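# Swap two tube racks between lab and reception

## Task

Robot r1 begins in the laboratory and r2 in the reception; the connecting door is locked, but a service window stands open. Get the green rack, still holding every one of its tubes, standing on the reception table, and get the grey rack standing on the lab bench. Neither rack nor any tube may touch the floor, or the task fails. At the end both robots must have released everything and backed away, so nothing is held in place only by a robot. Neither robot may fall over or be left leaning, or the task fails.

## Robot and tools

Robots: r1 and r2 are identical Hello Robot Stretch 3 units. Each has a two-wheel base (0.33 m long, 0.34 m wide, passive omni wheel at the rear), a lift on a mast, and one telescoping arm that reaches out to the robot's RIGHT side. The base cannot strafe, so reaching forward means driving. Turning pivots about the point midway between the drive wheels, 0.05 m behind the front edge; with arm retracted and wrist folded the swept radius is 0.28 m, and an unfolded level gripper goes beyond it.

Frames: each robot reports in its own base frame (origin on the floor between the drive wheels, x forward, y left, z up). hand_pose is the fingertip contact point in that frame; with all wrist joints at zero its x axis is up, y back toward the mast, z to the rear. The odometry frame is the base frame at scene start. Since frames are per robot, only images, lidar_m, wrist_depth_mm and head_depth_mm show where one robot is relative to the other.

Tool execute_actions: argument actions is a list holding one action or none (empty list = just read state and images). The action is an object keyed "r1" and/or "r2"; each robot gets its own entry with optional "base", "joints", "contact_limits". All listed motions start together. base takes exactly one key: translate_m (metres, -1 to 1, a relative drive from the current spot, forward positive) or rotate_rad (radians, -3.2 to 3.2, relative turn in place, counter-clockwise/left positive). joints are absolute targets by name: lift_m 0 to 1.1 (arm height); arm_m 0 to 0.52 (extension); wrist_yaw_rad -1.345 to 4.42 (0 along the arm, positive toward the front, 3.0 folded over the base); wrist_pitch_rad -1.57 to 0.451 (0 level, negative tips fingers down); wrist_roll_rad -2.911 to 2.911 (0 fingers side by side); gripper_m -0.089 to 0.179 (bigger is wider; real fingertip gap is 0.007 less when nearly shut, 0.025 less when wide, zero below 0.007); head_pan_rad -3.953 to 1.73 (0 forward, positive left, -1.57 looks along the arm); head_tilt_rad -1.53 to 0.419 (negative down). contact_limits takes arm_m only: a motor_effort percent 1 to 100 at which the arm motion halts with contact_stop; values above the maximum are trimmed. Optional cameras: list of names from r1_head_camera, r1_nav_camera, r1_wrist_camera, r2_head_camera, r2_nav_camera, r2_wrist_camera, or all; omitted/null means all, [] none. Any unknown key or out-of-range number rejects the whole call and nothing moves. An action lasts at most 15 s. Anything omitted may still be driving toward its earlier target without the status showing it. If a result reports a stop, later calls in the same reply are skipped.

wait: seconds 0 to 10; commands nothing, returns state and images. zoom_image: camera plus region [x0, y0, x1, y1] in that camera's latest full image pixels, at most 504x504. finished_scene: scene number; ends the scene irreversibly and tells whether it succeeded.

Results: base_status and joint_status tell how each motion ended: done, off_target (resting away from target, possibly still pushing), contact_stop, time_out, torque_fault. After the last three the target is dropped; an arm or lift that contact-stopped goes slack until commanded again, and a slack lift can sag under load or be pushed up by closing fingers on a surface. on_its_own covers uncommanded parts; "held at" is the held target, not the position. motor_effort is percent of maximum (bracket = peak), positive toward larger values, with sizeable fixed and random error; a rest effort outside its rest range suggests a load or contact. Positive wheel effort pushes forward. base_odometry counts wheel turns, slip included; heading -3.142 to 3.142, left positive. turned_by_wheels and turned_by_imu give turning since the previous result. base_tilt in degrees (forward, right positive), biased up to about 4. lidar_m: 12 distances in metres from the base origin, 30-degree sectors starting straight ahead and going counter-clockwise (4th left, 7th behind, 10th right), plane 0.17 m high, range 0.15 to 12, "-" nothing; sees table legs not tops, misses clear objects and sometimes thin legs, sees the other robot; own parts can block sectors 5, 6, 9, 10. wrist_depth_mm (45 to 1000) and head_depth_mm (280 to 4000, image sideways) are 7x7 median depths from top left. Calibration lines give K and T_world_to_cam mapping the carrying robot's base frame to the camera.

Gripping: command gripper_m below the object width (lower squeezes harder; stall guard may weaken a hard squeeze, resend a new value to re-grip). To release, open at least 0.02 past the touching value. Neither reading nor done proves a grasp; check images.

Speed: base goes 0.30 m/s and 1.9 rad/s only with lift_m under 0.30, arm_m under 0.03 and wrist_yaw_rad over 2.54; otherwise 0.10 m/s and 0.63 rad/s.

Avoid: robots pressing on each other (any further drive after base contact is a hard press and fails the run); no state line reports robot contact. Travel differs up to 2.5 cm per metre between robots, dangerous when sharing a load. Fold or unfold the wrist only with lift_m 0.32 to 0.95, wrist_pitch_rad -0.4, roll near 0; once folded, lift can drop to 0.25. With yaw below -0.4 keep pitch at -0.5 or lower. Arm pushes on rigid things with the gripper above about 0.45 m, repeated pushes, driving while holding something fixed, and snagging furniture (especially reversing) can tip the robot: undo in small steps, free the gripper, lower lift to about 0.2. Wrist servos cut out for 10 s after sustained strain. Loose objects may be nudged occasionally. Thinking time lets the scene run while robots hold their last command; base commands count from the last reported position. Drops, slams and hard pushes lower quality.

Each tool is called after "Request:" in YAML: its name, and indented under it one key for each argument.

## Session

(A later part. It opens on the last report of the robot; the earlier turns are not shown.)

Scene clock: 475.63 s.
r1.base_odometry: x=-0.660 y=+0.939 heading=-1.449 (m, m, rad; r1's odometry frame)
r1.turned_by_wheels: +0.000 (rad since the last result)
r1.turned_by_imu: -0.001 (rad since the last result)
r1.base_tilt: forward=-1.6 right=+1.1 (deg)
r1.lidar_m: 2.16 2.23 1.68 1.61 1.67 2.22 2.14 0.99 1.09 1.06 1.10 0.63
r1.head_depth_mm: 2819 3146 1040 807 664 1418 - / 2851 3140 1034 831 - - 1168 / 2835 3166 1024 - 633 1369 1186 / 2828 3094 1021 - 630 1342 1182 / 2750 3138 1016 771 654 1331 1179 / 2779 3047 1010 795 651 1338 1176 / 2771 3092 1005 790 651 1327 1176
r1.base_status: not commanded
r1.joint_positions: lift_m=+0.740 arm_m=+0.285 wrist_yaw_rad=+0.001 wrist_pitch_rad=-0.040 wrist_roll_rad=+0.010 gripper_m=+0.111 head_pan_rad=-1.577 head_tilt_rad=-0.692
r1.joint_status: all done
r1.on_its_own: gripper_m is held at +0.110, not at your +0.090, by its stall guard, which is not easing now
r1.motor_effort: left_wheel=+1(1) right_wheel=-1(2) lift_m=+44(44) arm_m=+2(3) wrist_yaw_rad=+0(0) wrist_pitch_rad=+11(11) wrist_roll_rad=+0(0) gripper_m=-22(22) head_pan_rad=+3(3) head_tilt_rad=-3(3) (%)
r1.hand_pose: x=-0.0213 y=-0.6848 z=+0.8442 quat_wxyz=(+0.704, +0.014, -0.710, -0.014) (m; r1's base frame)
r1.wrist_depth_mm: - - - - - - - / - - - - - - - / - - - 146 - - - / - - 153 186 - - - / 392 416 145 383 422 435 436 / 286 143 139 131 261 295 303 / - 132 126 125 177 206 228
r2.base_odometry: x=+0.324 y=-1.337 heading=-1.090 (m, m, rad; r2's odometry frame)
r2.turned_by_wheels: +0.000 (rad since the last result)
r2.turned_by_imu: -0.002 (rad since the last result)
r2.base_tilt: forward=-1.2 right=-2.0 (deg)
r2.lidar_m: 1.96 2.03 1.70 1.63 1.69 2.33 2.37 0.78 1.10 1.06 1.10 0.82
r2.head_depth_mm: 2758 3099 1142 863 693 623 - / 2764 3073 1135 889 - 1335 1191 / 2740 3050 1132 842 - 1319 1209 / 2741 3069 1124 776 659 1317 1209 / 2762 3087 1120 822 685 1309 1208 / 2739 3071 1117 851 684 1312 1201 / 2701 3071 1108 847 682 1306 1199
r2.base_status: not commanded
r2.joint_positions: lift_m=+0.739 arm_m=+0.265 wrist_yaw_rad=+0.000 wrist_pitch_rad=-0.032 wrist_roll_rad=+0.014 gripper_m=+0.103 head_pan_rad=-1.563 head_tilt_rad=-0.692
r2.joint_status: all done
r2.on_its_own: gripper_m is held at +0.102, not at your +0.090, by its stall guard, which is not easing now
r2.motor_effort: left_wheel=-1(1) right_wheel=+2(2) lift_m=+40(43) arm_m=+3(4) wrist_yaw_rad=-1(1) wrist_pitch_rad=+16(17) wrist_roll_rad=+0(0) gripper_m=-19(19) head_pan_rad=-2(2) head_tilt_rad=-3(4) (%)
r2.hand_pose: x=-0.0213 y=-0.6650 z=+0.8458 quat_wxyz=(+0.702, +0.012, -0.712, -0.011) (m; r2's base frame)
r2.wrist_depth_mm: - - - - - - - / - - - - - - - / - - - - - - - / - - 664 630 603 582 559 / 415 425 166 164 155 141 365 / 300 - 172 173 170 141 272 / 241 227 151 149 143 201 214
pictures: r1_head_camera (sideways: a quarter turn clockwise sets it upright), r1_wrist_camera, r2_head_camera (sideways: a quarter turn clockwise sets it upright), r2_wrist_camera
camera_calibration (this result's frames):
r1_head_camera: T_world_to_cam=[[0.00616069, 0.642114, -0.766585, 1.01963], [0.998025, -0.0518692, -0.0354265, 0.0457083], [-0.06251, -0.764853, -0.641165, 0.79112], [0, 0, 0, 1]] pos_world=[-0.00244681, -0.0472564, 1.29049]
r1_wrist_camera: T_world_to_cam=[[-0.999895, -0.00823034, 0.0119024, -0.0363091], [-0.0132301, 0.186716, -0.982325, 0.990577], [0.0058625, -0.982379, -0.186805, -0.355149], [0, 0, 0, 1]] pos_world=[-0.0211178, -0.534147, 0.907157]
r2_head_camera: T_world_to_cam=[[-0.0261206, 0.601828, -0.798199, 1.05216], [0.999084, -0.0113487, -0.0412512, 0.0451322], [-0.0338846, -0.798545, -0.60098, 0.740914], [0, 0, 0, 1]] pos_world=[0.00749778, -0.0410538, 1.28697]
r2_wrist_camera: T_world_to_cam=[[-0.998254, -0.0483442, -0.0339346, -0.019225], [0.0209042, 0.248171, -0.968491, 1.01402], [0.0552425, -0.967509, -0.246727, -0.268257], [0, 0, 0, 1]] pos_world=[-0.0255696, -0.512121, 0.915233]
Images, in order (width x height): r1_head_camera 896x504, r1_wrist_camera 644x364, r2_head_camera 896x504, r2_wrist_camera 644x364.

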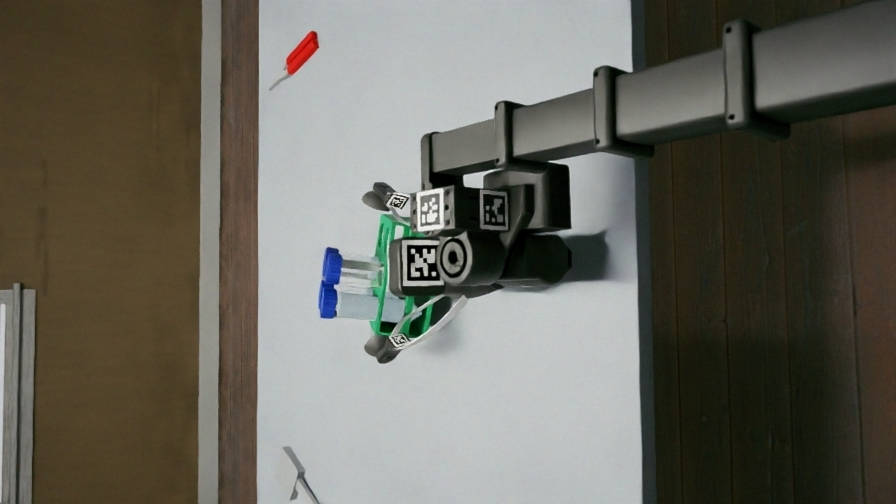

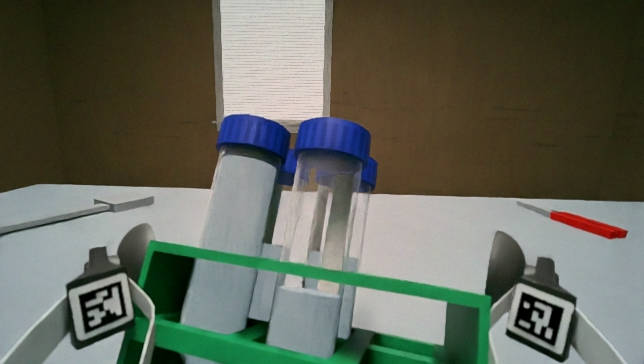

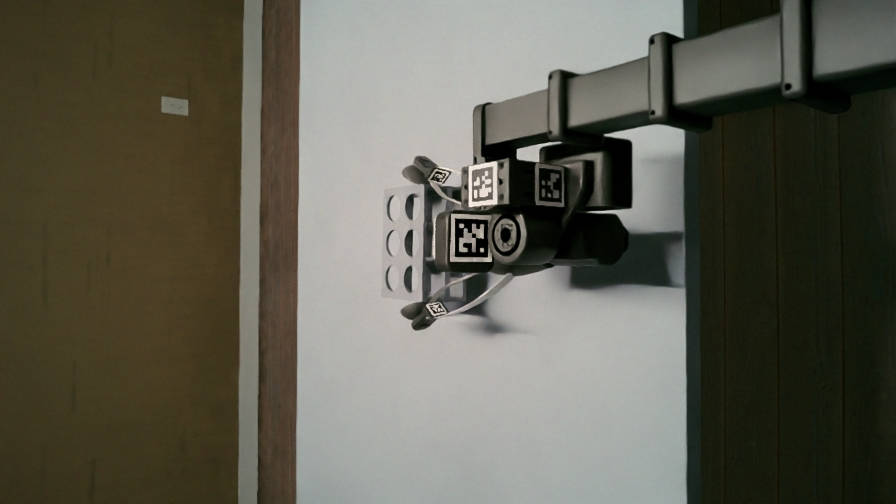

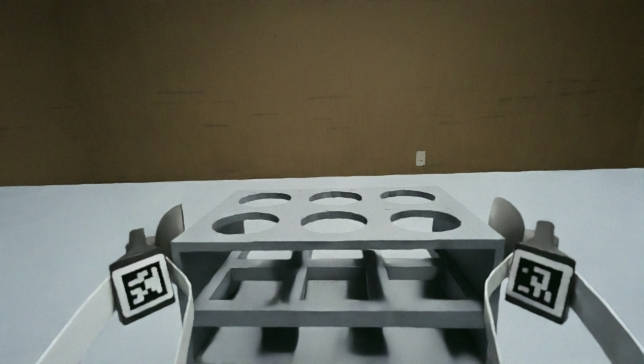

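Request:
execute_actions:
  actions:
    - {"r1": {"joints": {"lift_m": 0.702}}, "r2": {"joints": {"lift_m": 0.95, "arm_m": 0.05}}}
  cameras: ["r1_head_camera", "r1_wrist_camera", "r2_wrist_camera"]

Scene clock: 483.43 s.
r1.base_odometry: x=-0.660 y=+0.939 heading=-1.449 (m, m, rad; r1's odometry frame)
r1.turned_by_wheels: +0.000 (rad since the last result)
r1.turned_by_imu: -0.001 (rad since the last result)
r1.base_tilt: forward=-1.6 right=+1.1 (deg)
r1.lidar_m: 2.16 2.23 1.67 1.61 1.68 2.22 2.14 0.99 1.10 1.05 1.10 0.63
r1.head_depth_mm: 2859 3134 1044 808 662 1389 1206 / 2855 3138 1031 804 679 - - / 2822 3104 1024 829 626 1333 1190 / 2812 3096 1028 783 624 1345 1187 / 2793 3121 1013 774 654 1337 1184 / 2774 3101 1010 791 653 1325 1181 / 2743 3064 1007 789 649 1332 1176
r1.base_status: not commanded
r1.joint_positions: lift_m=+0.702 arm_m=+0.285 wrist_yaw_rad=+0.000 wrist_pitch_rad=-0.019 wrist_roll_rad=+0.011 gripper_m=+0.111 head_pan_rad=-1.577 head_tilt_rad=-0.692
r1.joint_status: all done
r1.on_its_own: gripper_m is held at +0.110, not at your +0.090, by its stall guard, which is not easing now
r1.motor_effort: left_wheel=+1(1) right_wheel=-2(1) lift_m=+29(40) arm_m=+2(3) wrist_yaw_rad=+0(0) wrist_pitch_rad=+5(11) wrist_roll_rad=-1(1) gripper_m=-22(23) head_pan_rad=+3(3) head_tilt_rad=-3(3) (%)
r1.hand_pose: x=-0.0213 y=-0.6855 z=+0.8120 quat_wxyz=(+0.703, +0.007, -0.711, -0.007) (m; r1's base frame)
r1.wrist_depth_mm: - - - - - - - / - - - - - - - / - - 130 115 - - - / 575 519 129 470 - - - / 317 338 132 152 165 350 355 / 227 142 136 120 113 106 238 / - 155 131 126 152 141 178
r2.base_odometry: x=+0.324 y=-1.337 heading=-1.090 (m, m, rad; r2's odometry frame)
r2.turned_by_wheels: +0.000 (rad since the last result)
r2.turned_by_imu: -0.001 (rad since the last result)
r2.base_tilt: forward=-1.2 right=-2.0 (deg)
r2.lidar_m: 1.96 2.03 1.69 1.63 1.69 2.32 2.36 0.79 1.10 1.06 1.10 0.82
r2.head_depth_mm: 2769 3120 1146 - - - 1202 / 2744 3068 1196 - - - 1216 / 2763 3081 822 - - - 1207 / 2761 3081 510 - 669 1321 1207 / 2747 3052 1124 822 685 1312 1207 / 2732 3084 1118 847 684 1310 1207 / 2731 3080 1110 846 683 1305 1203
r2.base_status: not commanded
r2.joint_positions: lift_m=+0.949 arm_m=+0.050 wrist_yaw_rad=+0.000 wrist_pitch_rad=-0.033 wrist_roll_rad=+0.014 gripper_m=+0.103 head_pan_rad=-1.563 head_tilt_rad=-0.692
r2.joint_status: all done
r2.on_its_own: gripper_m is held at +0.102, not at your +0.090, by its stall guard, which is not easing now
r2.motor_effort: left_wheel=-1(1) right_wheel=+2(2) lift_m=+40(40) arm_m=-3(2) wrist_yaw_rad=+0(1) wrist_pitch_rad=+17(17) wrist_roll_rad=+0(0) gripper_m=-19(19) head_pan_rad=-2(3) head_tilt_rad=-4(4) (%)
r2.hand_pose: x=-0.0213 y=-0.4506 z=+1.0556 quat_wxyz=(+0.702, +0.012, -0.712, -0.012) (m; r2's base frame)
r2.wrist_depth_mm: - - - - - - - / - - - - - - - / - - - - - - - / - - - - - - - / - - 167 163 156 140 866 / 703 - 173 173 169 141 651 / 578 550 150 149 143 489 508
pictures: r1_head_camera (sideways: a quarter turn clockwise sets it upright), r1_wrist_camera, r2_wrist_camera
camera_calibration (this result's frames):
r1_head_camera: T_world_to_cam=[[0.00616084, 0.642114, -0.766585, 1.01963], [0.998025, -0.0518694, -0.0354265, 0.0457083], [-0.0625101, -0.764853, -0.641165, 0.79112], [0, 0, 0, 1]] pos_world=[-0.00244682, -0.0472564, 1.29049]
r1_wrist_camera: T_world_to_cam=[[-0.999906, -0.00790503, 0.011186, -0.0351416], [-0.0123455, 0.166371, -0.985986, 0.948088], [0.00593322, -0.986032, -0.166453, -0.380839], [0, 0, 0, 1]] pos_world=[-0.0211741, -0.533532, 0.871803]
r2_wrist_camera: T_world_to_cam=[[-0.998254, -0.04831, -0.0339816, -0.00167624], [0.020904, 0.249122, -0.968246, 1.16413], [0.0552416, -0.967266, -0.247678, -0.00793977], [0, 0, 0, 1]] pos_world=[-0.0255697, -0.297772, 1.12514]
Images, in order (width x height): r1_head_camera 896x504, r1_wrist_camera 644x364, r2_wrist_camera 644x364.

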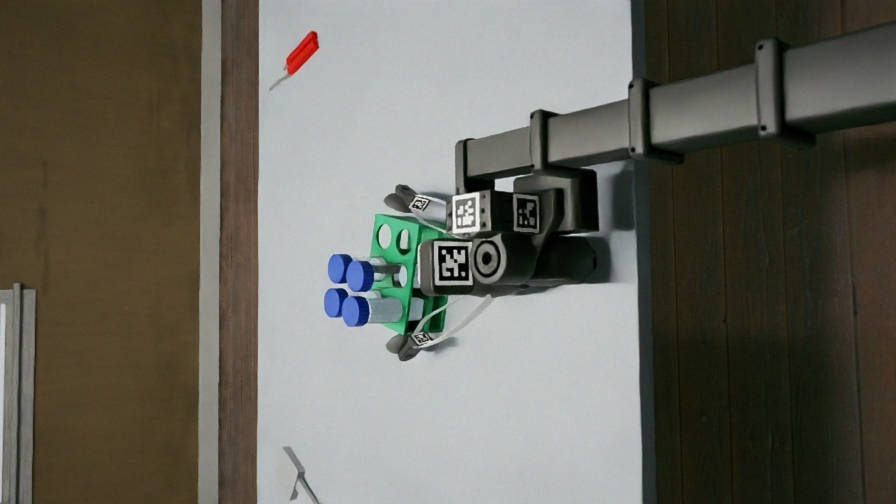

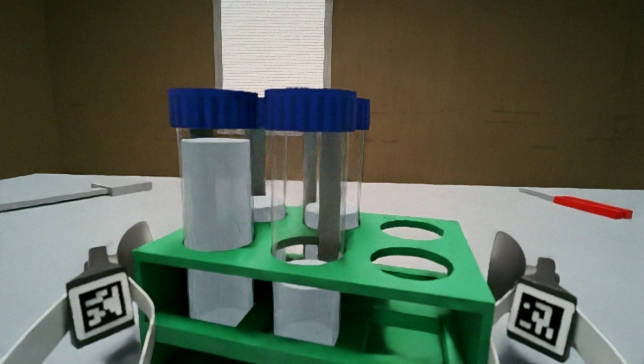

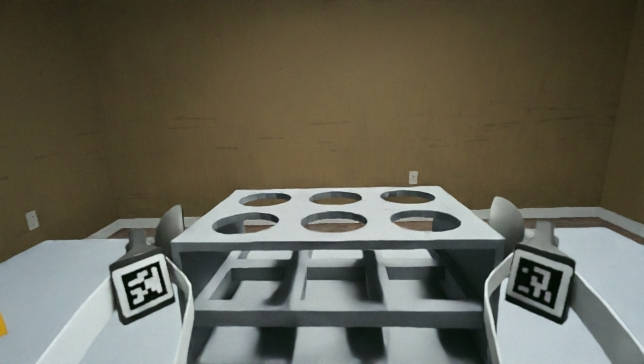

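Request:
execute_actions:
  actions:
    - {"r1": {"joints": {"gripper_m": 0.179}}, "r2": {"base": {"translate_m": -0.15}, "joints": {"lift_m": 1.0, "arm_m": 0.0, "head_pan_rad": -3.14, "head_tilt_rad": -0.5}}}
  cameras: []

Request:
execute_actions:
  actions:
    - {"r1": {"joints": {"arm_m": 0.0, "lift_m": 0.72}}, "r2": {"base": {"translate_m": -0.25}}}
  cameras: []

Request:
execute_actions:
  actions:
    - {"r1": {"base": {"translate_m": 0.9}, "joints": {"head_pan_rad": -0.8, "head_tilt_rad": -0.6}}, "r2": {"base": {"translate_m": -1.0}}}
  cameras: ["r1_nav_camera", "r2_nav_camera", "r2_wrist_camera"]

Scene clock: 605.90 s.
r1.base_odometry: x=-0.660 y=+0.939 heading=-1.449 (m, m, rad; r1's odometry frame)
r1.turned_by_wheels: +0.000 (rad since the last result)
r1.turned_by_imu: -0.001 (rad since the last result)
r1.base_tilt: forward=-1.6 right=+1.1 (deg)
r1.lidar_m: 2.16 2.22 1.68 1.61 1.68 2.22 2.14 0.99 1.10 1.06 1.10 0.63
r1.head_depth_mm: 2803 3144 1038 808 660 1385 1212 / 2808 3119 1036 810 678 - - / 2833 3145 1027 830 625 1343 1186 / 2797 3109 1022 782 624 1339 1186 / 2776 3115 1015 773 653 1329 1180 / 2756 3070 1005 791 653 1336 1180 / 2787 3090 1006 788 648 1331 1180
r1.base_status: not commanded
r1.joint_positions: lift_m=+0.702 arm_m=+0.285 wrist_yaw_rad=+0.001 wrist_pitch_rad=-0.019 wrist_roll_rad=+0.011 gripper_m=+0.179 head_pan_rad=-1.577 head_tilt_rad=-0.692
r1.joint_status: all done
r1.motor_effort: left_wheel=+0(0) right_wheel=-1(1) lift_m=+29(30) arm_m=+3(3) wrist_yaw_rad=+0(0) wrist_pitch_rad=+5(5) wrist_roll_rad=-1(1) gripper_m=+0(90) head_pan_rad=+3(3) head_tilt_rad=-2(3) (%)
r1.hand_pose: x=-0.0213 y=-0.6855 z=+0.8120 quat_wxyz=(+0.703, +0.007, -0.711, -0.007) (m; r1's base frame)
r1.wrist_depth_mm: - - - - - - - / - - - - - - - / - - 128 113 - - - / 570 510 128 466 - - - / 320 321 130 151 166 349 354 / - 134 134 122 112 118 245 / - 154 128 125 152 125 -
r2.base_odometry: x=+0.255 y=-1.204 heading=-1.090 (m, m, rad; r2's odometry frame)
r2.turned_by_wheels: +0.000 (rad since the last result)
r2.turned_by_imu: -0.001 (rad since the last result)
r2.base_tilt: forward=-1.2 right=-2.0 (deg)
r2.lidar_m: 2.10 2.19 1.69 1.63 1.66 2.28 2.21 0.66 1.10 1.06 1.09 0.96
r2.head_depth_mm: 1885 2053 2234 - - - - / 1886 2063 2223 - - - - / 1916 2086 2246 - - - - / 1899 2070 2252 2421 - - - / 1916 2078 2266 2463 2146 - - / - - 2245 2437 2156 - - / - - 2248 2446 2132 - -
r2.base_status: done
r2.joint_positions: lift_m=+0.999 arm_m=+0.003 wrist_yaw_rad=+0.000 wrist_pitch_rad=-0.033 wrist_roll_rad=+0.014 gripper_m=+0.103 head_pan_rad=-3.133 head_tilt_rad=-0.507
r2.joint_status: all done
joint sent to its limit — the command would take r2.arm_m past its lower limit, so that joint was sent only as far as its limit.
r2.on_its_own: gripper_m is held at +0.102, not at your +0.090, by its stall guard, which is not easing now
r2.motor_effort: left_wheel=-1(7) right_wheel=+2(4) lift_m=+39(40) arm_m=-3(4) wrist_yaw_rad=-1(1) wrist_pitch_rad=+17(16) wrist_roll_rad=+0(0) gripper_m=-19(19) head_pan_rad=-2(29) head_tilt_rad=+2(15) (%)
r2.hand_pose: x=-0.0213 y=-0.4035 z=+1.1056 quat_wxyz=(+0.702, +0.012, -0.712, -0.012) (m; r2's base frame)
r2.wrist_depth_mm: - - - - - - - / - - - - - - - / - - - - - - - / - - - - - - - / - - 167 162 156 140 - / 815 - 173 173 170 141 - / 643 604 150 149 142 556 579
pictures: none
No camera images: the call's "cameras" was empty. Leave "cameras" out to get every camera's image.

Scene clock: 609.37 s.
r1.base_odometry: x=-0.660 y=+0.939 heading=-1.449 (m, m, rad; r1's odometry frame)
r1.turned_by_wheels: +0.000 (rad since the last result)
r1.turned_by_imu: +0.000 (rad since the last result)
r1.base_tilt: forward=-1.6 right=+1.1 (deg)
r1.lidar_m: 2.16 2.22 1.68 1.62 1.68 2.22 2.14 0.99 1.09 1.06 1.10 0.63
r1.head_depth_mm: 2827 3178 1043 809 665 1378 1245 / 2840 3140 1035 807 660 1374 1254 / 2804 3106 1030 802 674 1373 - / 2806 3145 1019 774 656 1398 - / 2785 3127 1020 772 651 1350 1185 / 2802 3119 1013 795 668 1335 1178 / 2782 3069 1005 789 652 1327 1176
r1.base_status: not commanded
r1.joint_positions: lift_m=+0.720 arm_m=+0.002 wrist_yaw_rad=+0.000 wrist_pitch_rad=-0.019 wrist_roll_rad=+0.011 gripper_m=+0.179 head_pan_rad=-1.577 head_tilt_rad=-0.692
r1.joint_status: all done
joint sent to its limit — the command would take r1.arm_m past its lower limit, so that joint was sent only as far as its limit.
r1.motor_effort: left_wheel=+1(1) right_wheel=-2(1) lift_m=+41(41) arm_m=-4(3) wrist_yaw_rad=+1(1) wrist_pitch_rad=+5(5) wrist_roll_rad=-1(1) gripper_m=+1(0) head_pan_rad=+4(3) head_tilt_rad=-3(3) (%)
r1.hand_pose: x=-0.0214 y=-0.4025 z=+0.8296 quat_wxyz=(+0.703, +0.007, -0.711, -0.007) (m; r1's base frame)
r1.wrist_depth_mm: - - - - - - - / - - - - - - - / - - - - - - - / - 678 713 449 773 799 833 / 373 379 386 392 400 411 414 / - 261 263 269 271 274 289 / - 198 200 202 205 205 -
r2.base_odometry: x=+0.139 y=-0.982 heading=-1.090 (m, m, rad; r2's odometry frame)
r2.turned_by_wheels: +0.000 (rad since the last result)
r2.turned_by_imu: +0.000 (rad since the last result)
r2.base_tilt: forward=-1.3 right=-2.1 (deg)
r2.lidar_m: 2.36 2.30 1.69 1.61 1.68 2.03 1.97 2.04 0.49 1.06 1.10 1.19
r2.head_depth_mm: 1681 1826 1962 - - - - / 1694 1831 1949 - - - - / 1693 1824 1992 - - - - / 1680 1827 2002 2160 - - - / 1683 1811 2002 2193 2140 - - / - - 1980 2177 2137 - - / - - 1988 2186 2119 - -
r2.base_status: done
r2.joint_positions: lift_m=+0.999 arm_m=+0.003 wrist_yaw_rad=+0.000 wrist_pitch_rad=-0.033 wrist_roll_rad=+0.014 gripper_m=+0.103 head_pan_rad=-3.133 head_tilt_rad=-0.507
r2.joint_status: not commanded
r2.on_its_own: gripper_m is held at +0.102, not at your +0.090, by its stall guard, which is not easing now
r2.motor_effort: left_wheel=-1(10) right_wheel=+2(3) lift_m=+39(39) arm_m=-3(3) wrist_yaw_rad=-1(0) wrist_pitch_rad=+17(16) wrist_roll_rad=+0(0) gripper_m=-20(20) head_pan_rad=-3(2) head_tilt_rad=+2(2) (%)
r2.hand_pose: x=-0.0213 y=-0.4035 z=+1.1056 quat_wxyz=(+0.702, +0.012, -0.712, -0.012) (m; r2's base frame)
r2.wrist_depth_mm: - - - - - - - / - - - - - - - / - - - - - - - / - - - - - - - / - - 168 163 156 140 - / 828 - 174 174 169 141 - / 659 610 151 149 142 557 -
pictures: none
No camera images: the call's "cameras" was empty. Leave "cameras" out to get every camera's image.

Scene clock: 620.33 s.
r1.base_odometry: x=-0.551 y=+0.045 heading=-1.449 (m, m, rad; r1's odometry frame)
r1.turned_by_wheels: +0.000 (rad since the last result)
r1.turned_by_imu: +0.000 (rad since the last result)
r1.base_tilt: forward=-1.6 right=+1.0 (deg)
r1.lidar_m: 1.27 1.31 1.67 1.61 1.67 2.29 1.84 0.58 0.56 3.11 1.79 1.31
r1.head_depth_mm: 2469 2898 3011 2230 1758 1500 1233 / 2110 2453 2729 2204 1754 1453 1236 / 1849 2097 2418 2205 1740 1449 1230 / 1646 1843 2112 2217 1752 1441 1234 / 1513 1594 1834 2033 1740 1439 1230 / - 1521 1641 1845 1726 1430 1223 / - 1398 1478 1633 1706 1428 1220
r1.base_status: done
r1.joint_positions: lift_m=+0.720 arm_m=+0.002 wrist_yaw_rad=+0.000 wrist_pitch_rad=-0.019 wrist_roll_rad=+0.011 gripper_m=+0.179 head_pan_rad=-0.807 head_tilt_rad=-0.606
r1.joint_status: all done
r1.motor_effort: left_wheel=+0(5) right_wheel=-2(3) lift_m=+41(41) arm_m=-4(4) wrist_yaw_rad=+0(0) wrist_pitch_rad=+5(5) wrist_roll_rad=-1(1) gripper_m=-1(1) head_pan_rad=+3(35) head_tilt_rad=+1(10) (%)
r1.hand_pose: x=-0.0214 y=-0.4025 z=+0.8296 quat_wxyz=(+0.703, +0.007, -0.711, -0.007) (m; r1's base frame)
r1.wrist_depth_mm: - - - - - - - / - - - - - - - / - - - - - - - / - - - - - 840 809 / - - - - - 867 466 / - - - - - - 432 / - - - - - - -
r2.base_odometry: x=-0.324 y=-0.096 heading=-1.090 (m, m, rad; r2's odometry frame)
r2.turned_by_wheels: +0.000 (rad since the last result)
r2.turned_by_imu: +0.001 (rad since the last result)
r2.base_tilt: forward=-1.3 right=-2.1 (deg)
r2.lidar_m: 2.16 2.31 1.67 1.60 1.34 1.01 0.97 1.01 1.39 3.13 1.25 0.79
r2.head_depth_mm: 817 884 956 - - - - / 814 883 950 - - - - / 815 882 958 - - - - / 811 881 961 1033 - - - / 808 877 958 1060 1157 - - / 809 876 957 1056 1152 - - / - 3006 1281 931 1150 - -
r2.base_status: done
r2.joint_positions: lift_m=+0.999 arm_m=+0.003 wrist_yaw_rad=+0.000 wrist_pitch_rad=-0.033 wrist_roll_rad=+0.014 gripper_m=+0.103 head_pan_rad=-3.133 head_tilt_rad=-0.507
r2.joint_status: not commanded
r2.on_its_own: gripper_m is held at +0.102, not at your +0.090, by its stall guard, which is not easing now
r2.motor_effort: left_wheel=-1(7) right_wheel=+2(3) lift_m=+39(39) arm_m=-4(3) wrist_yaw_rad=-1(0) wrist_pitch_rad=+16(17) wrist_roll_rad=+0(0) gripper_m=-20(19) head_pan_rad=-3(2) head_tilt_rad=+3(3) (%)
r2.hand_pose: x=-0.0213 y=-0.4035 z=+1.1056 quat_wxyz=(+0.702, +0.012, -0.712, -0.012) (m; r2's base frame)
r2.wrist_depth_mm: - - - - - - - / - - - - - - - / - - - - - - - / - - - - - - - / - - 167 163 156 141 - / 864 - 173 173 170 141 - / - - 152 149 143 - -
pictures: r1_nav_camera (sideways: a quarter turn counterclockwise sets it upright), r2_nav_camera (sideways: a quarter turn counterclockwise sets it upright), r2_wrist_camera
camera_calibration (this result's frames):
r1_nav_camera: T_world_to_cam=[[0.396252, -0.446289, 0.802378, -1.01232], [-0.713924, -0.699278, -0.036374, 0.0996388], [0.577318, -0.558424, -0.595706, 0.728006], [0, 0, 0, 1]] pos_world=[0.0519754, 0.0244262, 1.24956]
r2_nav_camera: T_world_to_cam=[[-0.452907, 0.0187705, 0.89136, -1.11529], [-0.0196686, 0.999325, -0.0310378, 0.0837151], [-0.891341, -0.0315891, -0.452232, 0.551542], [0, 0, 0, 1]] pos_world=[-0.0118644, -0.0453013, 1.24615]
r2_wrist_camera: T_world_to_cam=[[-0.998254, -0.0483085, -0.0339835, 0.00230047], [0.020904, 0.24916, -0.968237, 1.20081], [0.0552414, -0.967257, -0.247715, 0.0500414], [0, 0, 0, 1]] pos_world=[-0.0255697, -0.25068, 1.17514]
Images, in order (width x height): r1_nav_camera 672x504, r2_nav_camera 672x504, r2_wrist_camera 644x364.

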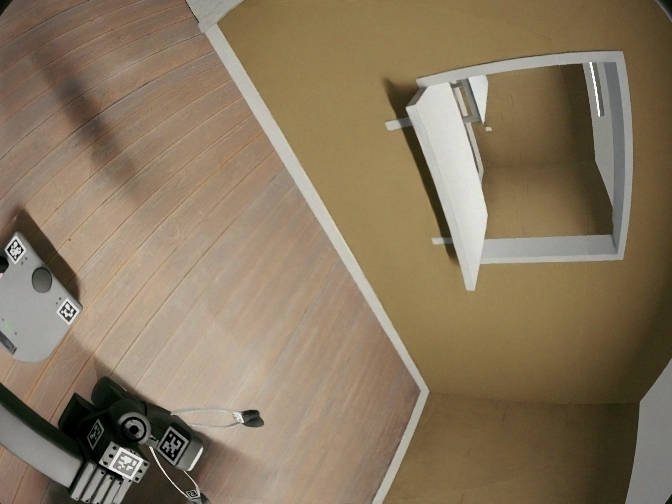

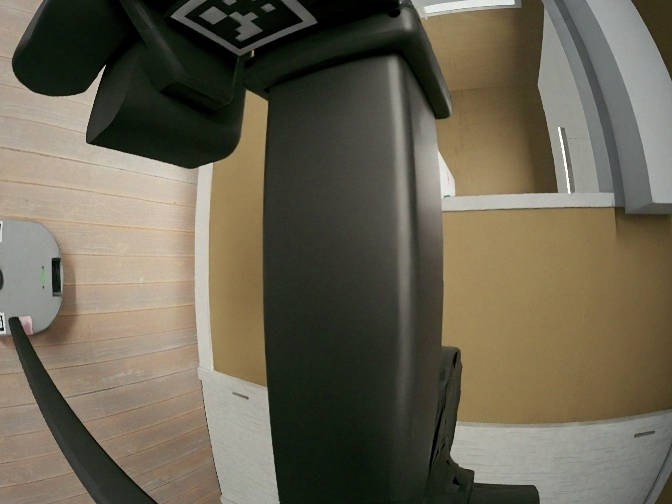

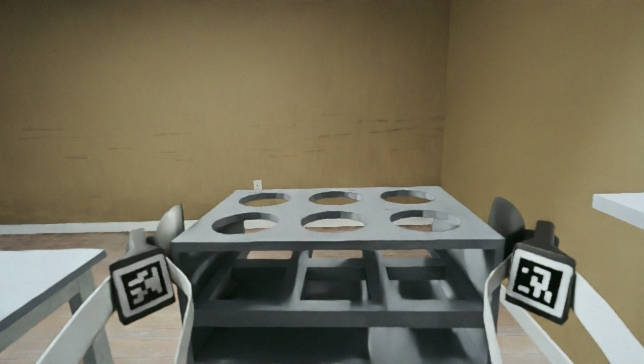

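Request:
execute_actions:
  actions:
    - {"r1": {"base": {"rotate_rad": -1.745}, "joints": {"head_pan_rad": -0.5, "head_tilt_rad": -0.6}}, "r2": {"base": {"translate_m": -0.4}}}
  cameras: []

Request:
execute_actions:
  actions:
    - {"r1": {"base": {"translate_m": 0.3}}, "r2": {"base": {"rotate_rad": -1.571}, "joints": {"head_pan_rad": -1.0, "head_tilt_rad": -0.5}}}
  cameras: ["r2_head_camera", "r2_nav_camera"]

Request:
execute_actions:
  actions:
    - {"r1": {"base": {"translate_m": 0.58}, "joints": {"head_pan_rad": -1.57, "head_tilt_rad": -0.6}}, "r2": {"base": {"translate_m": 0.39}, "joints": {"head_pan_rad": -1.57, "head_tilt_rad": -0.6}}}
  cameras: ["r1_head_camera", "r1_wrist_camera", "r2_head_camera", "r2_nav_camera", "r2_wrist_camera"]

Scene clock: 637.37 s.
r1.base_odometry: x=-0.551 y=+0.045 heading=+3.090 (m, m, rad; r1's odometry frame)
r1.turned_by_wheels: -1.745 (rad since the last result)
r1.turned_by_imu: -1.762 (rad since the last result)
r1.base_tilt: forward=-1.7 right=+1.0 (deg)
r1.lidar_m: 1.12 2.18 1.40 1.27 1.27 1.54 1.61 1.62 1.99 3.01 1.83 0.56
r1.head_depth_mm: 3097 1917 1233 1020 1756 1463 1237 / 3370 3493 1110 903 1759 1445 1232 / 3740 3947 1219 899 1668 1458 1226 / 3655 - 1211 895 779 992 1177 / 3417 3663 1201 894 1637 1432 1225 / 3138 3496 1196 959 1651 1437 1224 / 2941 3258 1189 1330 1628 1426 1218
r1.base_status: done
r1.joint_positions: lift_m=+0.720 arm_m=+0.002 wrist_yaw_rad=+0.000 wrist_pitch_rad=-0.019 wrist_roll_rad=+0.011 gripper_m=+0.179 head_pan_rad=-0.507 head_tilt_rad=-0.606
r1.joint_status: all done
r1.motor_effort: left_wheel=+2(6) right_wheel=-3(7) lift_m=+41(41) arm_m=-4(4) wrist_yaw_rad=+0(0) wrist_pitch_rad=+5(5) wrist_roll_rad=-1(1) gripper_m=+0(0) head_pan_rad=+3(22) head_tilt_rad=+2(3) (%)
r1.hand_pose: x=-0.0214 y=-0.4025 z=+0.8296 quat_wxyz=(+0.703, +0.007, -0.711, -0.007) (m; r1's base frame)
r1.wrist_depth_mm: - - - - - - - / - - - - - - - / - - - - - - - / 787 - - - - - - / - - - - - - - / - - - - - - - / - - - - - - -
r2.base_odometry: x=-0.508 y=+0.259 heading=-1.090 (m, m, rad; r2's odometry frame)
r2.turned_by_wheels: +0.000 (rad since the last result)
r2.turned_by_imu: -0.001 (rad since the last result)
r2.base_tilt: forward=-1.3 right=-2.0 (deg)
r2.lidar_m: 2.54 2.31 1.67 1.64 0.78 0.59 0.57 0.60 0.82 2.28 1.53 1.16
r2.head_depth_mm: 465 506 545 - - - - / 465 504 544 - - - - / 464 503 547 - - - - / 463 503 549 592 - - - / 463 502 549 604 662 - - / 461 501 547 602 659 - - / 462 500 546 602 656 - -
r2.base_status: done
r2.joint_positions: lift_m=+0.999 arm_m=+0.003 wrist_yaw_rad=+0.000 wrist_pitch_rad=-0.033 wrist_roll_rad=+0.014 gripper_m=+0.103 head_pan_rad=-3.133 head_tilt_rad=-0.507
r2.joint_status: not commanded
r2.on_its_own: gripper_m is held at +0.102, not at your +0.090, by its stall guard, which is not easing now
r2.motor_effort: left_wheel=-1(9) right_wheel=+2(2) lift_m=+39(39) arm_m=-4(4) wrist_yaw_rad=-1(1) wrist_pitch_rad=+16(17) wrist_roll_rad=+0(0) gripper_m=-19(19) head_pan_rad=-3(2) head_tilt_rad=+3(3) (%)
r2.hand_pose: x=-0.0213 y=-0.4035 z=+1.1056 quat_wxyz=(+0.702, +0.012, -0.712, -0.012) (m; r2's base frame)
r2.wrist_depth_mm: - - - - - - 856 / - - - - - - 900 / - - - - - - - / - - - - - - - / - - 168 162 156 140 700 / - - 172 172 170 141 522 / - - 151 149 143 938 475
pictures: none
No camera images: the call's "cameras" was empty. Leave "cameras" out to get every camera's image.

Scene clock: 641.77 s.
r1.base_odometry: x=-0.850 y=+0.061 heading=+3.090 (m, m, rad; r1's odometry frame)
r1.turned_by_wheels: +0.000 (rad since the last result)
r1.turned_by_imu: +0.000 (rad since the last result)
r1.base_tilt: forward=-1.6 right=+1.0 (deg)
r1.lidar_m: 0.83 2.26 1.45 1.31 1.32 1.60 1.91 1.92 2.35 1.75 0.35 0.83
r1.head_depth_mm: 3019 3199 1226 904 718 592 540 / 3308 3558 1223 903 714 591 638 / 3549 3850 1221 899 714 621 1229 / 3292 3730 2958 896 710 1406 1235 / 3096 3404 2980 890 775 1404 1225 / 2878 3133 2931 888 1171 1369 1222 / 2658 2892 2948 2030 1712 1425 1222
r1.base_status: done
r1.joint_positions: lift_m=+0.720 arm_m=+0.002 wrist_yaw_rad=+0.000 wrist_pitch_rad=-0.019 wrist_roll_rad=+0.011 gripper_m=+0.179 head_pan_rad=-0.507 head_tilt_rad=-0.606
r1.joint_status: not commanded
r1.motor_effort: left_wheel=+1(6) right_wheel=-3(3) lift_m=+42(41) arm_m=-4(3) wrist_yaw_rad=+0(0) wrist_pitch_rad=+5(5) wrist_roll_rad=-1(1) gripper_m=+0(0) head_pan_rad=+3(3) head_tilt_rad=+3(3) (%)
r1.hand_pose: x=-0.0214 y=-0.4025 z=+0.8296 quat_wxyz=(+0.703, +0.007, -0.711, -0.007) (m; r1's base frame)
r1.wrist_depth_mm: - - - - - - - / - - - - - - - / - - - - - - - / 577 690 - - - - - / 373 454 - - - - - / - - - - - - - / 290 - - - - - -
r2.base_odometry: x=-0.509 y=+0.259 heading=-2.661 (m, m, rad; r2's odometry frame)
r2.turned_by_wheels: -1.571 (rad since the last result)
r2.turned_by_imu: -1.564 (rad since the last result)
r2.base_tilt: forward=-1.3 right=-2.1 (deg)
r2.lidar_m: 2.29 1.53 1.16 2.54 2.30 1.66 1.63 0.78 0.59 0.57 0.60 0.82
r2.head_depth_mm: 461 495 533 576 626 688 765 / 482 518 558 610 670 742 826 / - - 3847 849 709 802 907 / - - - 891 654 847 1000 / - - - 886 652 566 1120 / - - - 886 650 1070 1237 / 3650 3823 3897 883 649 1206 1301
r2.base_status: done
r2.joint_positions: lift_m=+0.999 arm_m=+0.003 wrist_yaw_rad=+0.000 wrist_pitch_rad=-0.033 wrist_roll_rad=+0.014 gripper_m=+0.103 head_pan_rad=-1.007 head_tilt_rad=-0.507
r2.joint_status: all done
r2.on_its_own: gripper_m is held at +0.102, not at your +0.090, by its stall guard, which is not easing now
r2.motor_effort: left_wheel=+3(9) right_wheel=-1(6) lift_m=+39(39) arm_m=-4(3) wrist_yaw_rad=-1(1) wrist_pitch_rad=+17(16) wrist_roll_rad=+0(0) gripper_m=-19(19) head_pan_rad=+3(29) head_tilt_rad=+2(2) (%)
r2.hand_pose: x=-0.0213 y=-0.4035 z=+1.1056 quat_wxyz=(+0.702, +0.012, -0.712, -0.012) (m; r2's base frame)
r2.wrist_depth_mm: 305 308 306 301 300 296 296 / - 319 314 312 309 306 305 / - 327 328 324 321 320 317 / - 342 339 333 331 333 332 / - 352 168 164 155 141 344 / 577 - 173 172 169 141 356 / 451 392 150 150 142 375 381
pictures: r2_head_camera (sideways: a quarter turn clockwise sets it upright), r2_nav_camera (sideways: a quarter turn counterclockwise sets it upright)
camera_calibration (this result's frames):
r2_head_camera: T_world_to_cam=[[-0.255997, 0.364708, -0.895239, 1.1801], [0.858427, 0.511596, -0.0370532, 0.0405343], [0.444488, -0.777983, -0.444042, 0.533806], [0, 0, 0, 1]] pos_world=[0.0300372, -0.0358384, 1.29501]
r2_nav_camera: T_world_to_cam=[[0.222703, -0.394798, 0.891369, -1.11942], [-0.83895, -0.543322, -0.0310376, 0.0887124], [0.496554, -0.740902, -0.452215, 0.543053], [0, 0, 0, 1]] pos_world=[0.0540682, 0.00860336, 1.24615]
Images, in order (width x height): r2_head_camera 896x504, r2_nav_camera 672x504.

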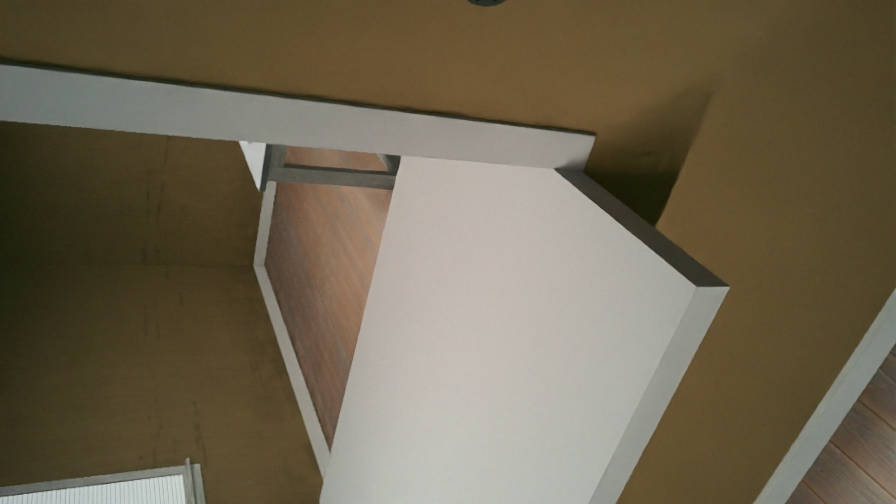

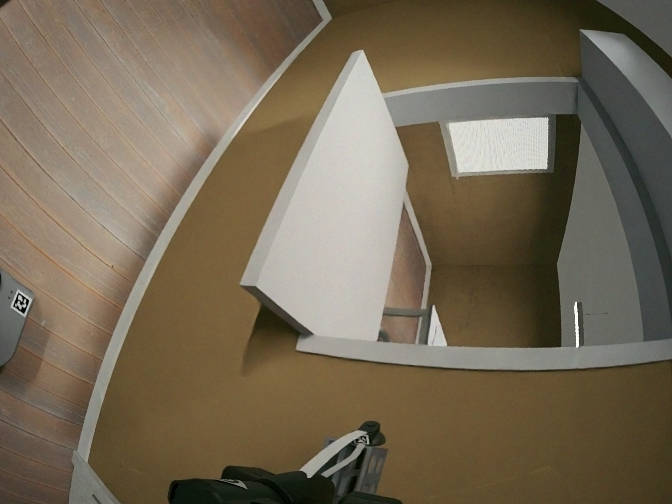

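Scene clock: 648.97 s.
r1.base_odometry: x=-1.429 y=+0.091 heading=+3.090 (m, m, rad; r1's odometry frame)
r1.turned_by_wheels: +0.000 (rad since the last result)
r1.turned_by_imu: +0.000 (rad since the last result)
r1.base_tilt: forward=-1.8 right=+1.0 (deg)
r1.lidar_m: 2.27 2.29 1.55 1.41 1.42 1.74 2.48 0.46 3.04 1.71 0.32 0.31
r1.head_depth_mm: 2728 3047 3027 906 716 594 516 / 2722 3022 2877 902 716 585 505 / 2635 2888 1224 866 712 589 514 / 2604 2795 1214 856 711 588 - / 2543 2753 1203 893 709 586 502 / 2485 2660 1196 891 706 577 500 / 2439 2634 1192 883 703 584 501
r1.base_status: done
r1.joint_positions: lift_m=+0.720 arm_m=+0.002 wrist_yaw_rad=+0.000 wrist_pitch_rad=-0.019 wrist_roll_rad=+0.011 gripper_m=+0.179 head_pan_rad=-1.563 head_tilt_rad=-0.606
r1.joint_status: all done
r1.motor_effort: left_wheel=+1(7) right_wheel=-3(4) lift_m=+41(42) arm_m=-4(4) wrist_yaw_rad=+0(1) wrist_pitch_rad=+5(5) wrist_roll_rad=-1(1) gripper_m=+1(0) head_pan_rad=-3(38) head_tilt_rad=+3(2) (%)
r1.hand_pose: x=-0.0214 y=-0.4025 z=+0.8296 quat_wxyz=(+0.703, +0.007, -0.711, -0.007) (m; r1's base frame)
r1.wrist_depth_mm: - - - - - - - / - - - - - - - / - - - - - - - / - 694 711 549 754 - - / 374 383 390 395 402 414 418 / - 262 264 267 270 275 288 / - 198 200 202 205 206 -
r2.base_odometry: x=-0.854 y=+0.079 heading=-2.661 (m, m, rad; r2's odometry frame)
r2.turned_by_wheels: +0.000 (rad since the last result)
r2.turned_by_imu: -0.003 (rad since the last result)
r2.base_tilt: forward=-1.3 right=-2.2 (deg)
r2.lidar_m: 2.29 2.86 1.27 1.08 2.85 2.08 2.03 0.81 0.60 0.58 0.60 0.82
r2.head_depth_mm: 467 509 558 - - - - / - - 667 - - - - / - - 3594 - - - - / - - 3049 - - 504 1005 / - 2714 3476 404 585 504 1004 / - 2015 2928 757 584 503 1000 / - - 3182 754 582 500 995
r2.base_status: done
r2.joint_positions: lift_m=+0.999 arm_m=+0.003 wrist_yaw_rad=+0.000 wrist_pitch_rad=-0.033 wrist_roll_rad=+0.014 gripper_m=+0.103 head_pan_rad=-1.563 head_tilt_rad=-0.592
r2.joint_status: all done
r2.on_its_own: gripper_m is held at +0.102, not at your +0.090, by its stall guard, which is not easing now
r2.motor_effort: left_wheel=+3(9) right_wheel=-2(3) lift_m=+39(39) arm_m=-3(4) wrist_yaw_rad=-1(1) wrist_pitch_rad=+16(16) wrist_roll_rad=+0(0) gripper_m=-19(19) head_pan_rad=-2(24) head_tilt_rad=-3(10) (%)
r2.hand_pose: x=-0.0213 y=-0.4035 z=+1.1056 quat_wxyz=(+0.702, +0.012, -0.712, -0.012) (m; r2's base frame)
r2.wrist_depth_mm: - - - - - 295 296 / - - - - - 307 305 / - - - - - 316 321 / - - - - 412 332 334 / - - 168 162 155 140 349 / 567 - 173 174 170 141 364 / 454 439 152 149 141 379 380
pictures: r1_head_camera (sideways: a quarter turn clockwise sets it upright), r1_wrist_camera, r2_head_camera (sideways: a quarter turn clockwise sets it upright), r2_nav_camera (sideways: a quarter turn counterclockwise sets it upright), r2_wrist_camera
camera_calibration (this result's frames):
r1_head_camera: T_world_to_cam=[[-0.0023596, 0.573907, -0.818917, 1.0879], [0.998681, -0.040653, -0.0313676, 0.0404239], [-0.0512935, -0.817911, -0.573054, 0.702446], [0, 0, 0, 1]] pos_world=[-0.00177265, -0.048172, 1.29471]
r1_wrist_camera: T_world_to_cam=[[-0.999909, -0.00745822, 0.0112077, -0.0330546], [-0.0122921, 0.16629, -0.986, 0.918366], [0.00549008, -0.986049, -0.166367, -0.0990306], [0, 0, 0, 1]] pos_world=[-0.0212192, -0.250611, 0.889404]
r2_head_camera: T_world_to_cam=[[-0.0256414, 0.519304, -0.854205, 1.12518], [0.99912, -0.0150666, -0.039151, 0.042403], [-0.0332012, -0.854457, -0.518461, 0.633551], [0, 0, 0, 1]] pos_world=[0.00752017, -0.042329, 1.29126]
r2_nav_camera: T_world_to_cam=[[-0.0185203, -0.526943, 0.849699, -1.0636], [-0.999361, -0.0162426, -0.0318552, 0.0907518], [0.0305872, -0.849746, -0.526305, 0.642298], [0, 0, 0, 1]] pos_world=[0.0513495, -0.0131944, 1.24468]
r2_wrist_camera: T_world_to_cam=[[-0.998254, -0.0483088, -0.0339809, 0.00229745], [0.0209015, 0.24916, -0.968237, 1.20081], [0.055241, -0.967257, -0.247715, 0.050039], [0, 0, 0, 1]] pos_world=[-0.0255695, -0.250683, 1.17514]
Images, in order (width x height): r1_head_camera 896x504, r1_wrist_camera 644x364, r2_head_camera 896x504, r2_nav_camera 672x504, r2_wrist_camera 644x364.

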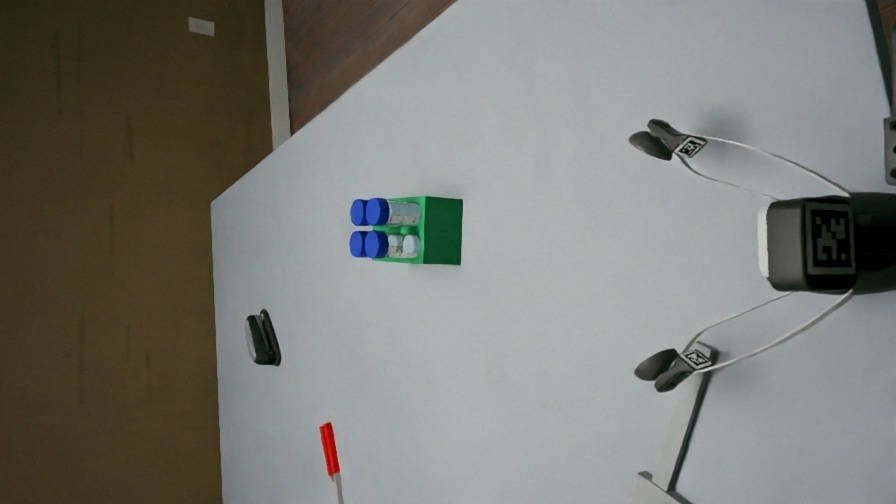

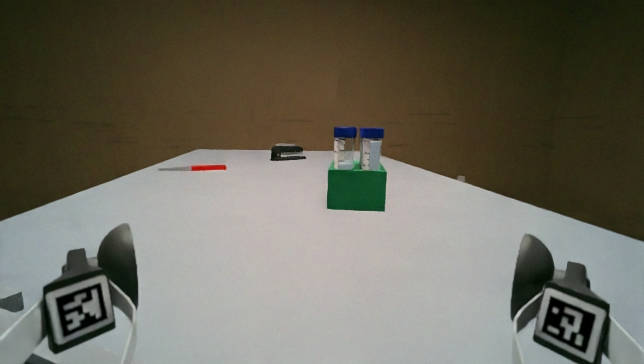

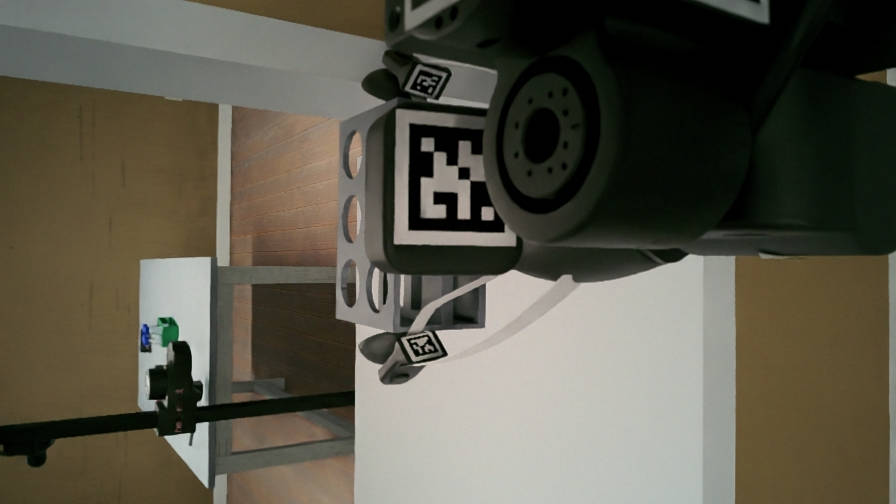

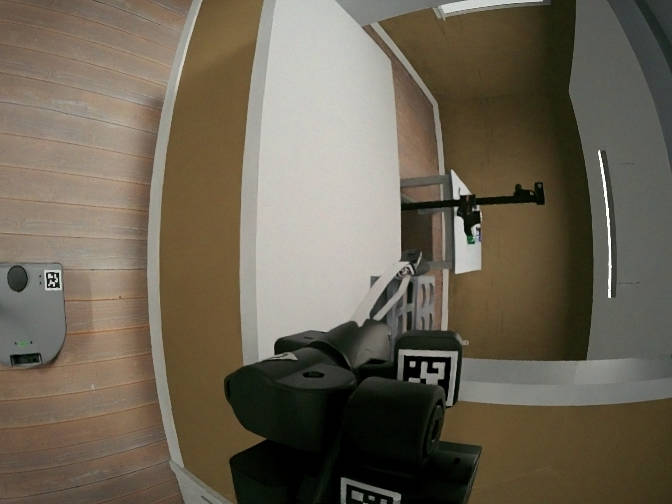

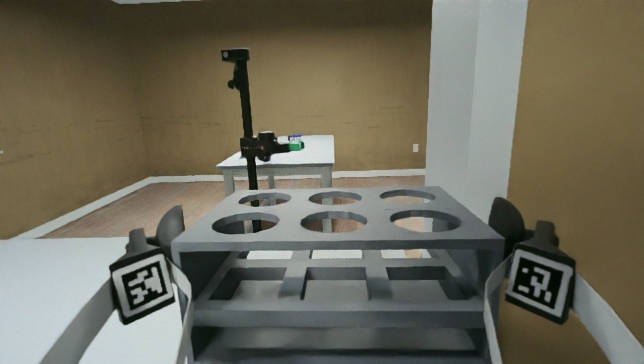

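Request:
execute_actions:
  actions:
    - {"r1": {"base": {"translate_m": -0.049}, "joints": {"arm_m": 0.29, "gripper_m": 0.165}}, "r2": {"base": {"translate_m": 0.12}, "joints": {"lift_m": 0.88}}}
  cameras: ["r1_head_camera", "r1_wrist_camera", "r2_wrist_camera"]

Scene clock: 682.60 s.
r1.base_odometry: x=-1.381 y=+0.088 heading=+3.090 (m, m, rad; r1's odometry frame)
r1.turned_by_wheels: +0.000 (rad since the last result)
r1.turned_by_imu: -0.001 (rad since the last result)
r1.base_tilt: forward=-1.6 right=+1.2 (deg)
r1.lidar_m: 2.31 2.33 1.54 1.40 1.41 1.73 2.43 0.42 0.42 1.70 0.42 0.34
r1.head_depth_mm: 2778 3100 3045 2156 718 594 528 / 2695 3038 3037 902 739 - - / 2668 2933 1210 936 - 590 503 / 2598 2826 1211 856 - 588 502 / 2537 2773 1204 861 708 586 501 / 2520 2678 1193 887 708 585 501 / 2449 2645 1192 885 704 583 499
r1.base_status: done
r1.joint_positions: lift_m=+0.720 arm_m=+0.290 wrist_yaw_rad=+0.000 wrist_pitch_rad=-0.019 wrist_roll_rad=+0.011 gripper_m=+0.165 head_pan_rad=-1.563 head_tilt_rad=-0.606
r1.joint_status: all done
r1.motor_effort: left_wheel=+1(4) right_wheel=-3(8) lift_m=+41(41) arm_m=+3(5) wrist_yaw_rad=+0(1) wrist_pitch_rad=+5(5) wrist_roll_rad=-1(1) gripper_m=+0(66) head_pan_rad=-2(3) head_tilt_rad=+2(2) (%)
r1.hand_pose: x=-0.0214 y=-0.6904 z=+0.8296 quat_wxyz=(+0.703, +0.007, -0.711, -0.007) (m; r1's base frame)
r1.wrist_depth_mm: - - - - - - - / - - - - - - - / - - - - - - - / - 685 694 254 903 - - / 370 408 349 206 394 404 - / 264 258 245 210 268 272 277 / - 190 199 201 203 196 217
r2.base_odometry: x=-0.961 y=+0.023 heading=-2.661 (m, m, rad; r2's odometry frame)
r2.turned_by_wheels: +0.000 (rad since the last result)
r2.turned_by_imu: -0.002 (rad since the last result)
r2.base_tilt: forward=-1.3 right=-2.0 (deg)
r2.lidar_m: 2.30 2.73 1.20 1.08 3.03 2.20 2.15 0.81 0.60 0.58 0.60 0.82
r2.head_depth_mm: - - 3500 738 593 497 - / - - 3502 768 555 496 - / - - 3484 763 465 - - / - 2790 3248 765 464 - 1034 / - 2208 3267 760 534 503 1005 / - 2431 2815 758 583 502 999 / - - 3439 754 583 501 997
r2.base_status: done
r2.joint_positions: lift_m=+0.881 arm_m=+0.003 wrist_yaw_rad=+0.000 wrist_pitch_rad=-0.033 wrist_roll_rad=+0.014 gripper_m=+0.103 head_pan_rad=-1.563 head_tilt_rad=-0.592
r2.joint_status: all done
r2.on_its_own: gripper_m is held at +0.102, not at your +0.090, by its stall guard, which is not easing now
r2.motor_effort: left_wheel=+3(11) right_wheel=-1(3) lift_m=+16(35) arm_m=-4(4) wrist_yaw_rad=+0(1) wrist_pitch_rad=+17(16) wrist_roll_rad=+0(0) gripper_m=-19(19) head_pan_rad=-2(2) head_tilt_rad=-3(3) (%)
r2.hand_pose: x=-0.0213 y=-0.4035 z=+0.9867 quat_wxyz=(+0.702, +0.012, -0.712, -0.012) (m; r2's base frame)
r2.wrist_depth_mm: - - - - - - 310 / - - - - - - 316 / - - - - - - 317 / - - - 712 679 545 333 / 471 479 167 162 155 140 349 / 336 - 173 173 169 141 347 / 272 257 151 149 142 227 239
pictures: r1_head_camera (sideways: a quarter turn clockwise sets it upright), r1_wrist_camera, r2_wrist_camera
camera_calibration (this result's frames):
r1_head_camera: T_world_to_cam=[[-0.00222188, 0.573907, -0.818917, 1.0879], [0.998671, -0.0408926, -0.0313676, 0.040424], [-0.0514898, -0.817899, -0.573054, 0.702447], [0, 0, 0, 1]] pos_world=[-0.00178421, -0.0481701, 1.29471]
r1_wrist_camera: T_world_to_cam=[[-0.999909, -0.00747576, 0.0112076, -0.0352094], [-0.012295, 0.16629, -0.986, 0.966241], [0.00550738, -0.986049, -0.166367, -0.382915], [0, 0, 0, 1]] pos_world=[-0.0212174, -0.538512, 0.889404]
r2_wrist_camera: T_world_to_cam=[[-0.998254, -0.0483077, -0.0339824, -0.00173893], [0.0209014, 0.249191, -0.968229, 1.08575], [0.055241, -0.967249, -0.247746, 0.0206353], [0, 0, 0, 1]] pos_world=[-0.0255695, -0.250683, 1.05631]
Images, in order (width x height): r1_head_camera 896x504, r1_wrist_camera 644x364, r2_wrist_camera 644x364.

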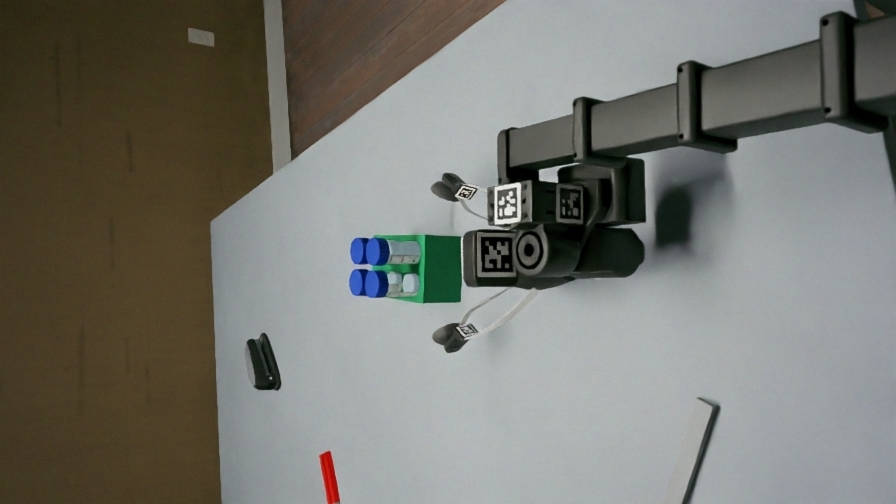

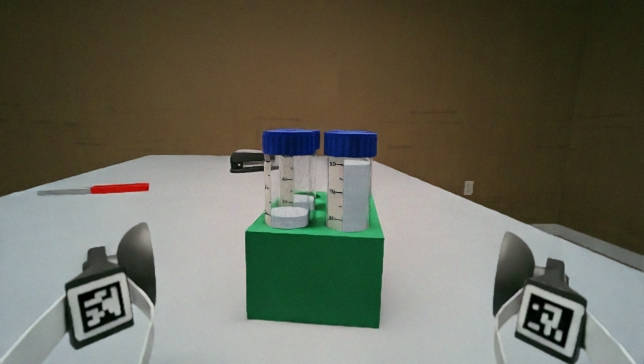

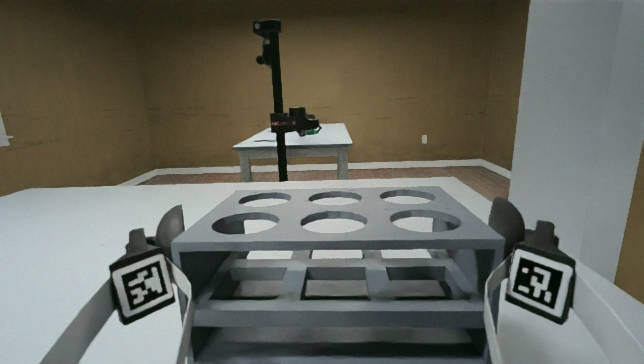

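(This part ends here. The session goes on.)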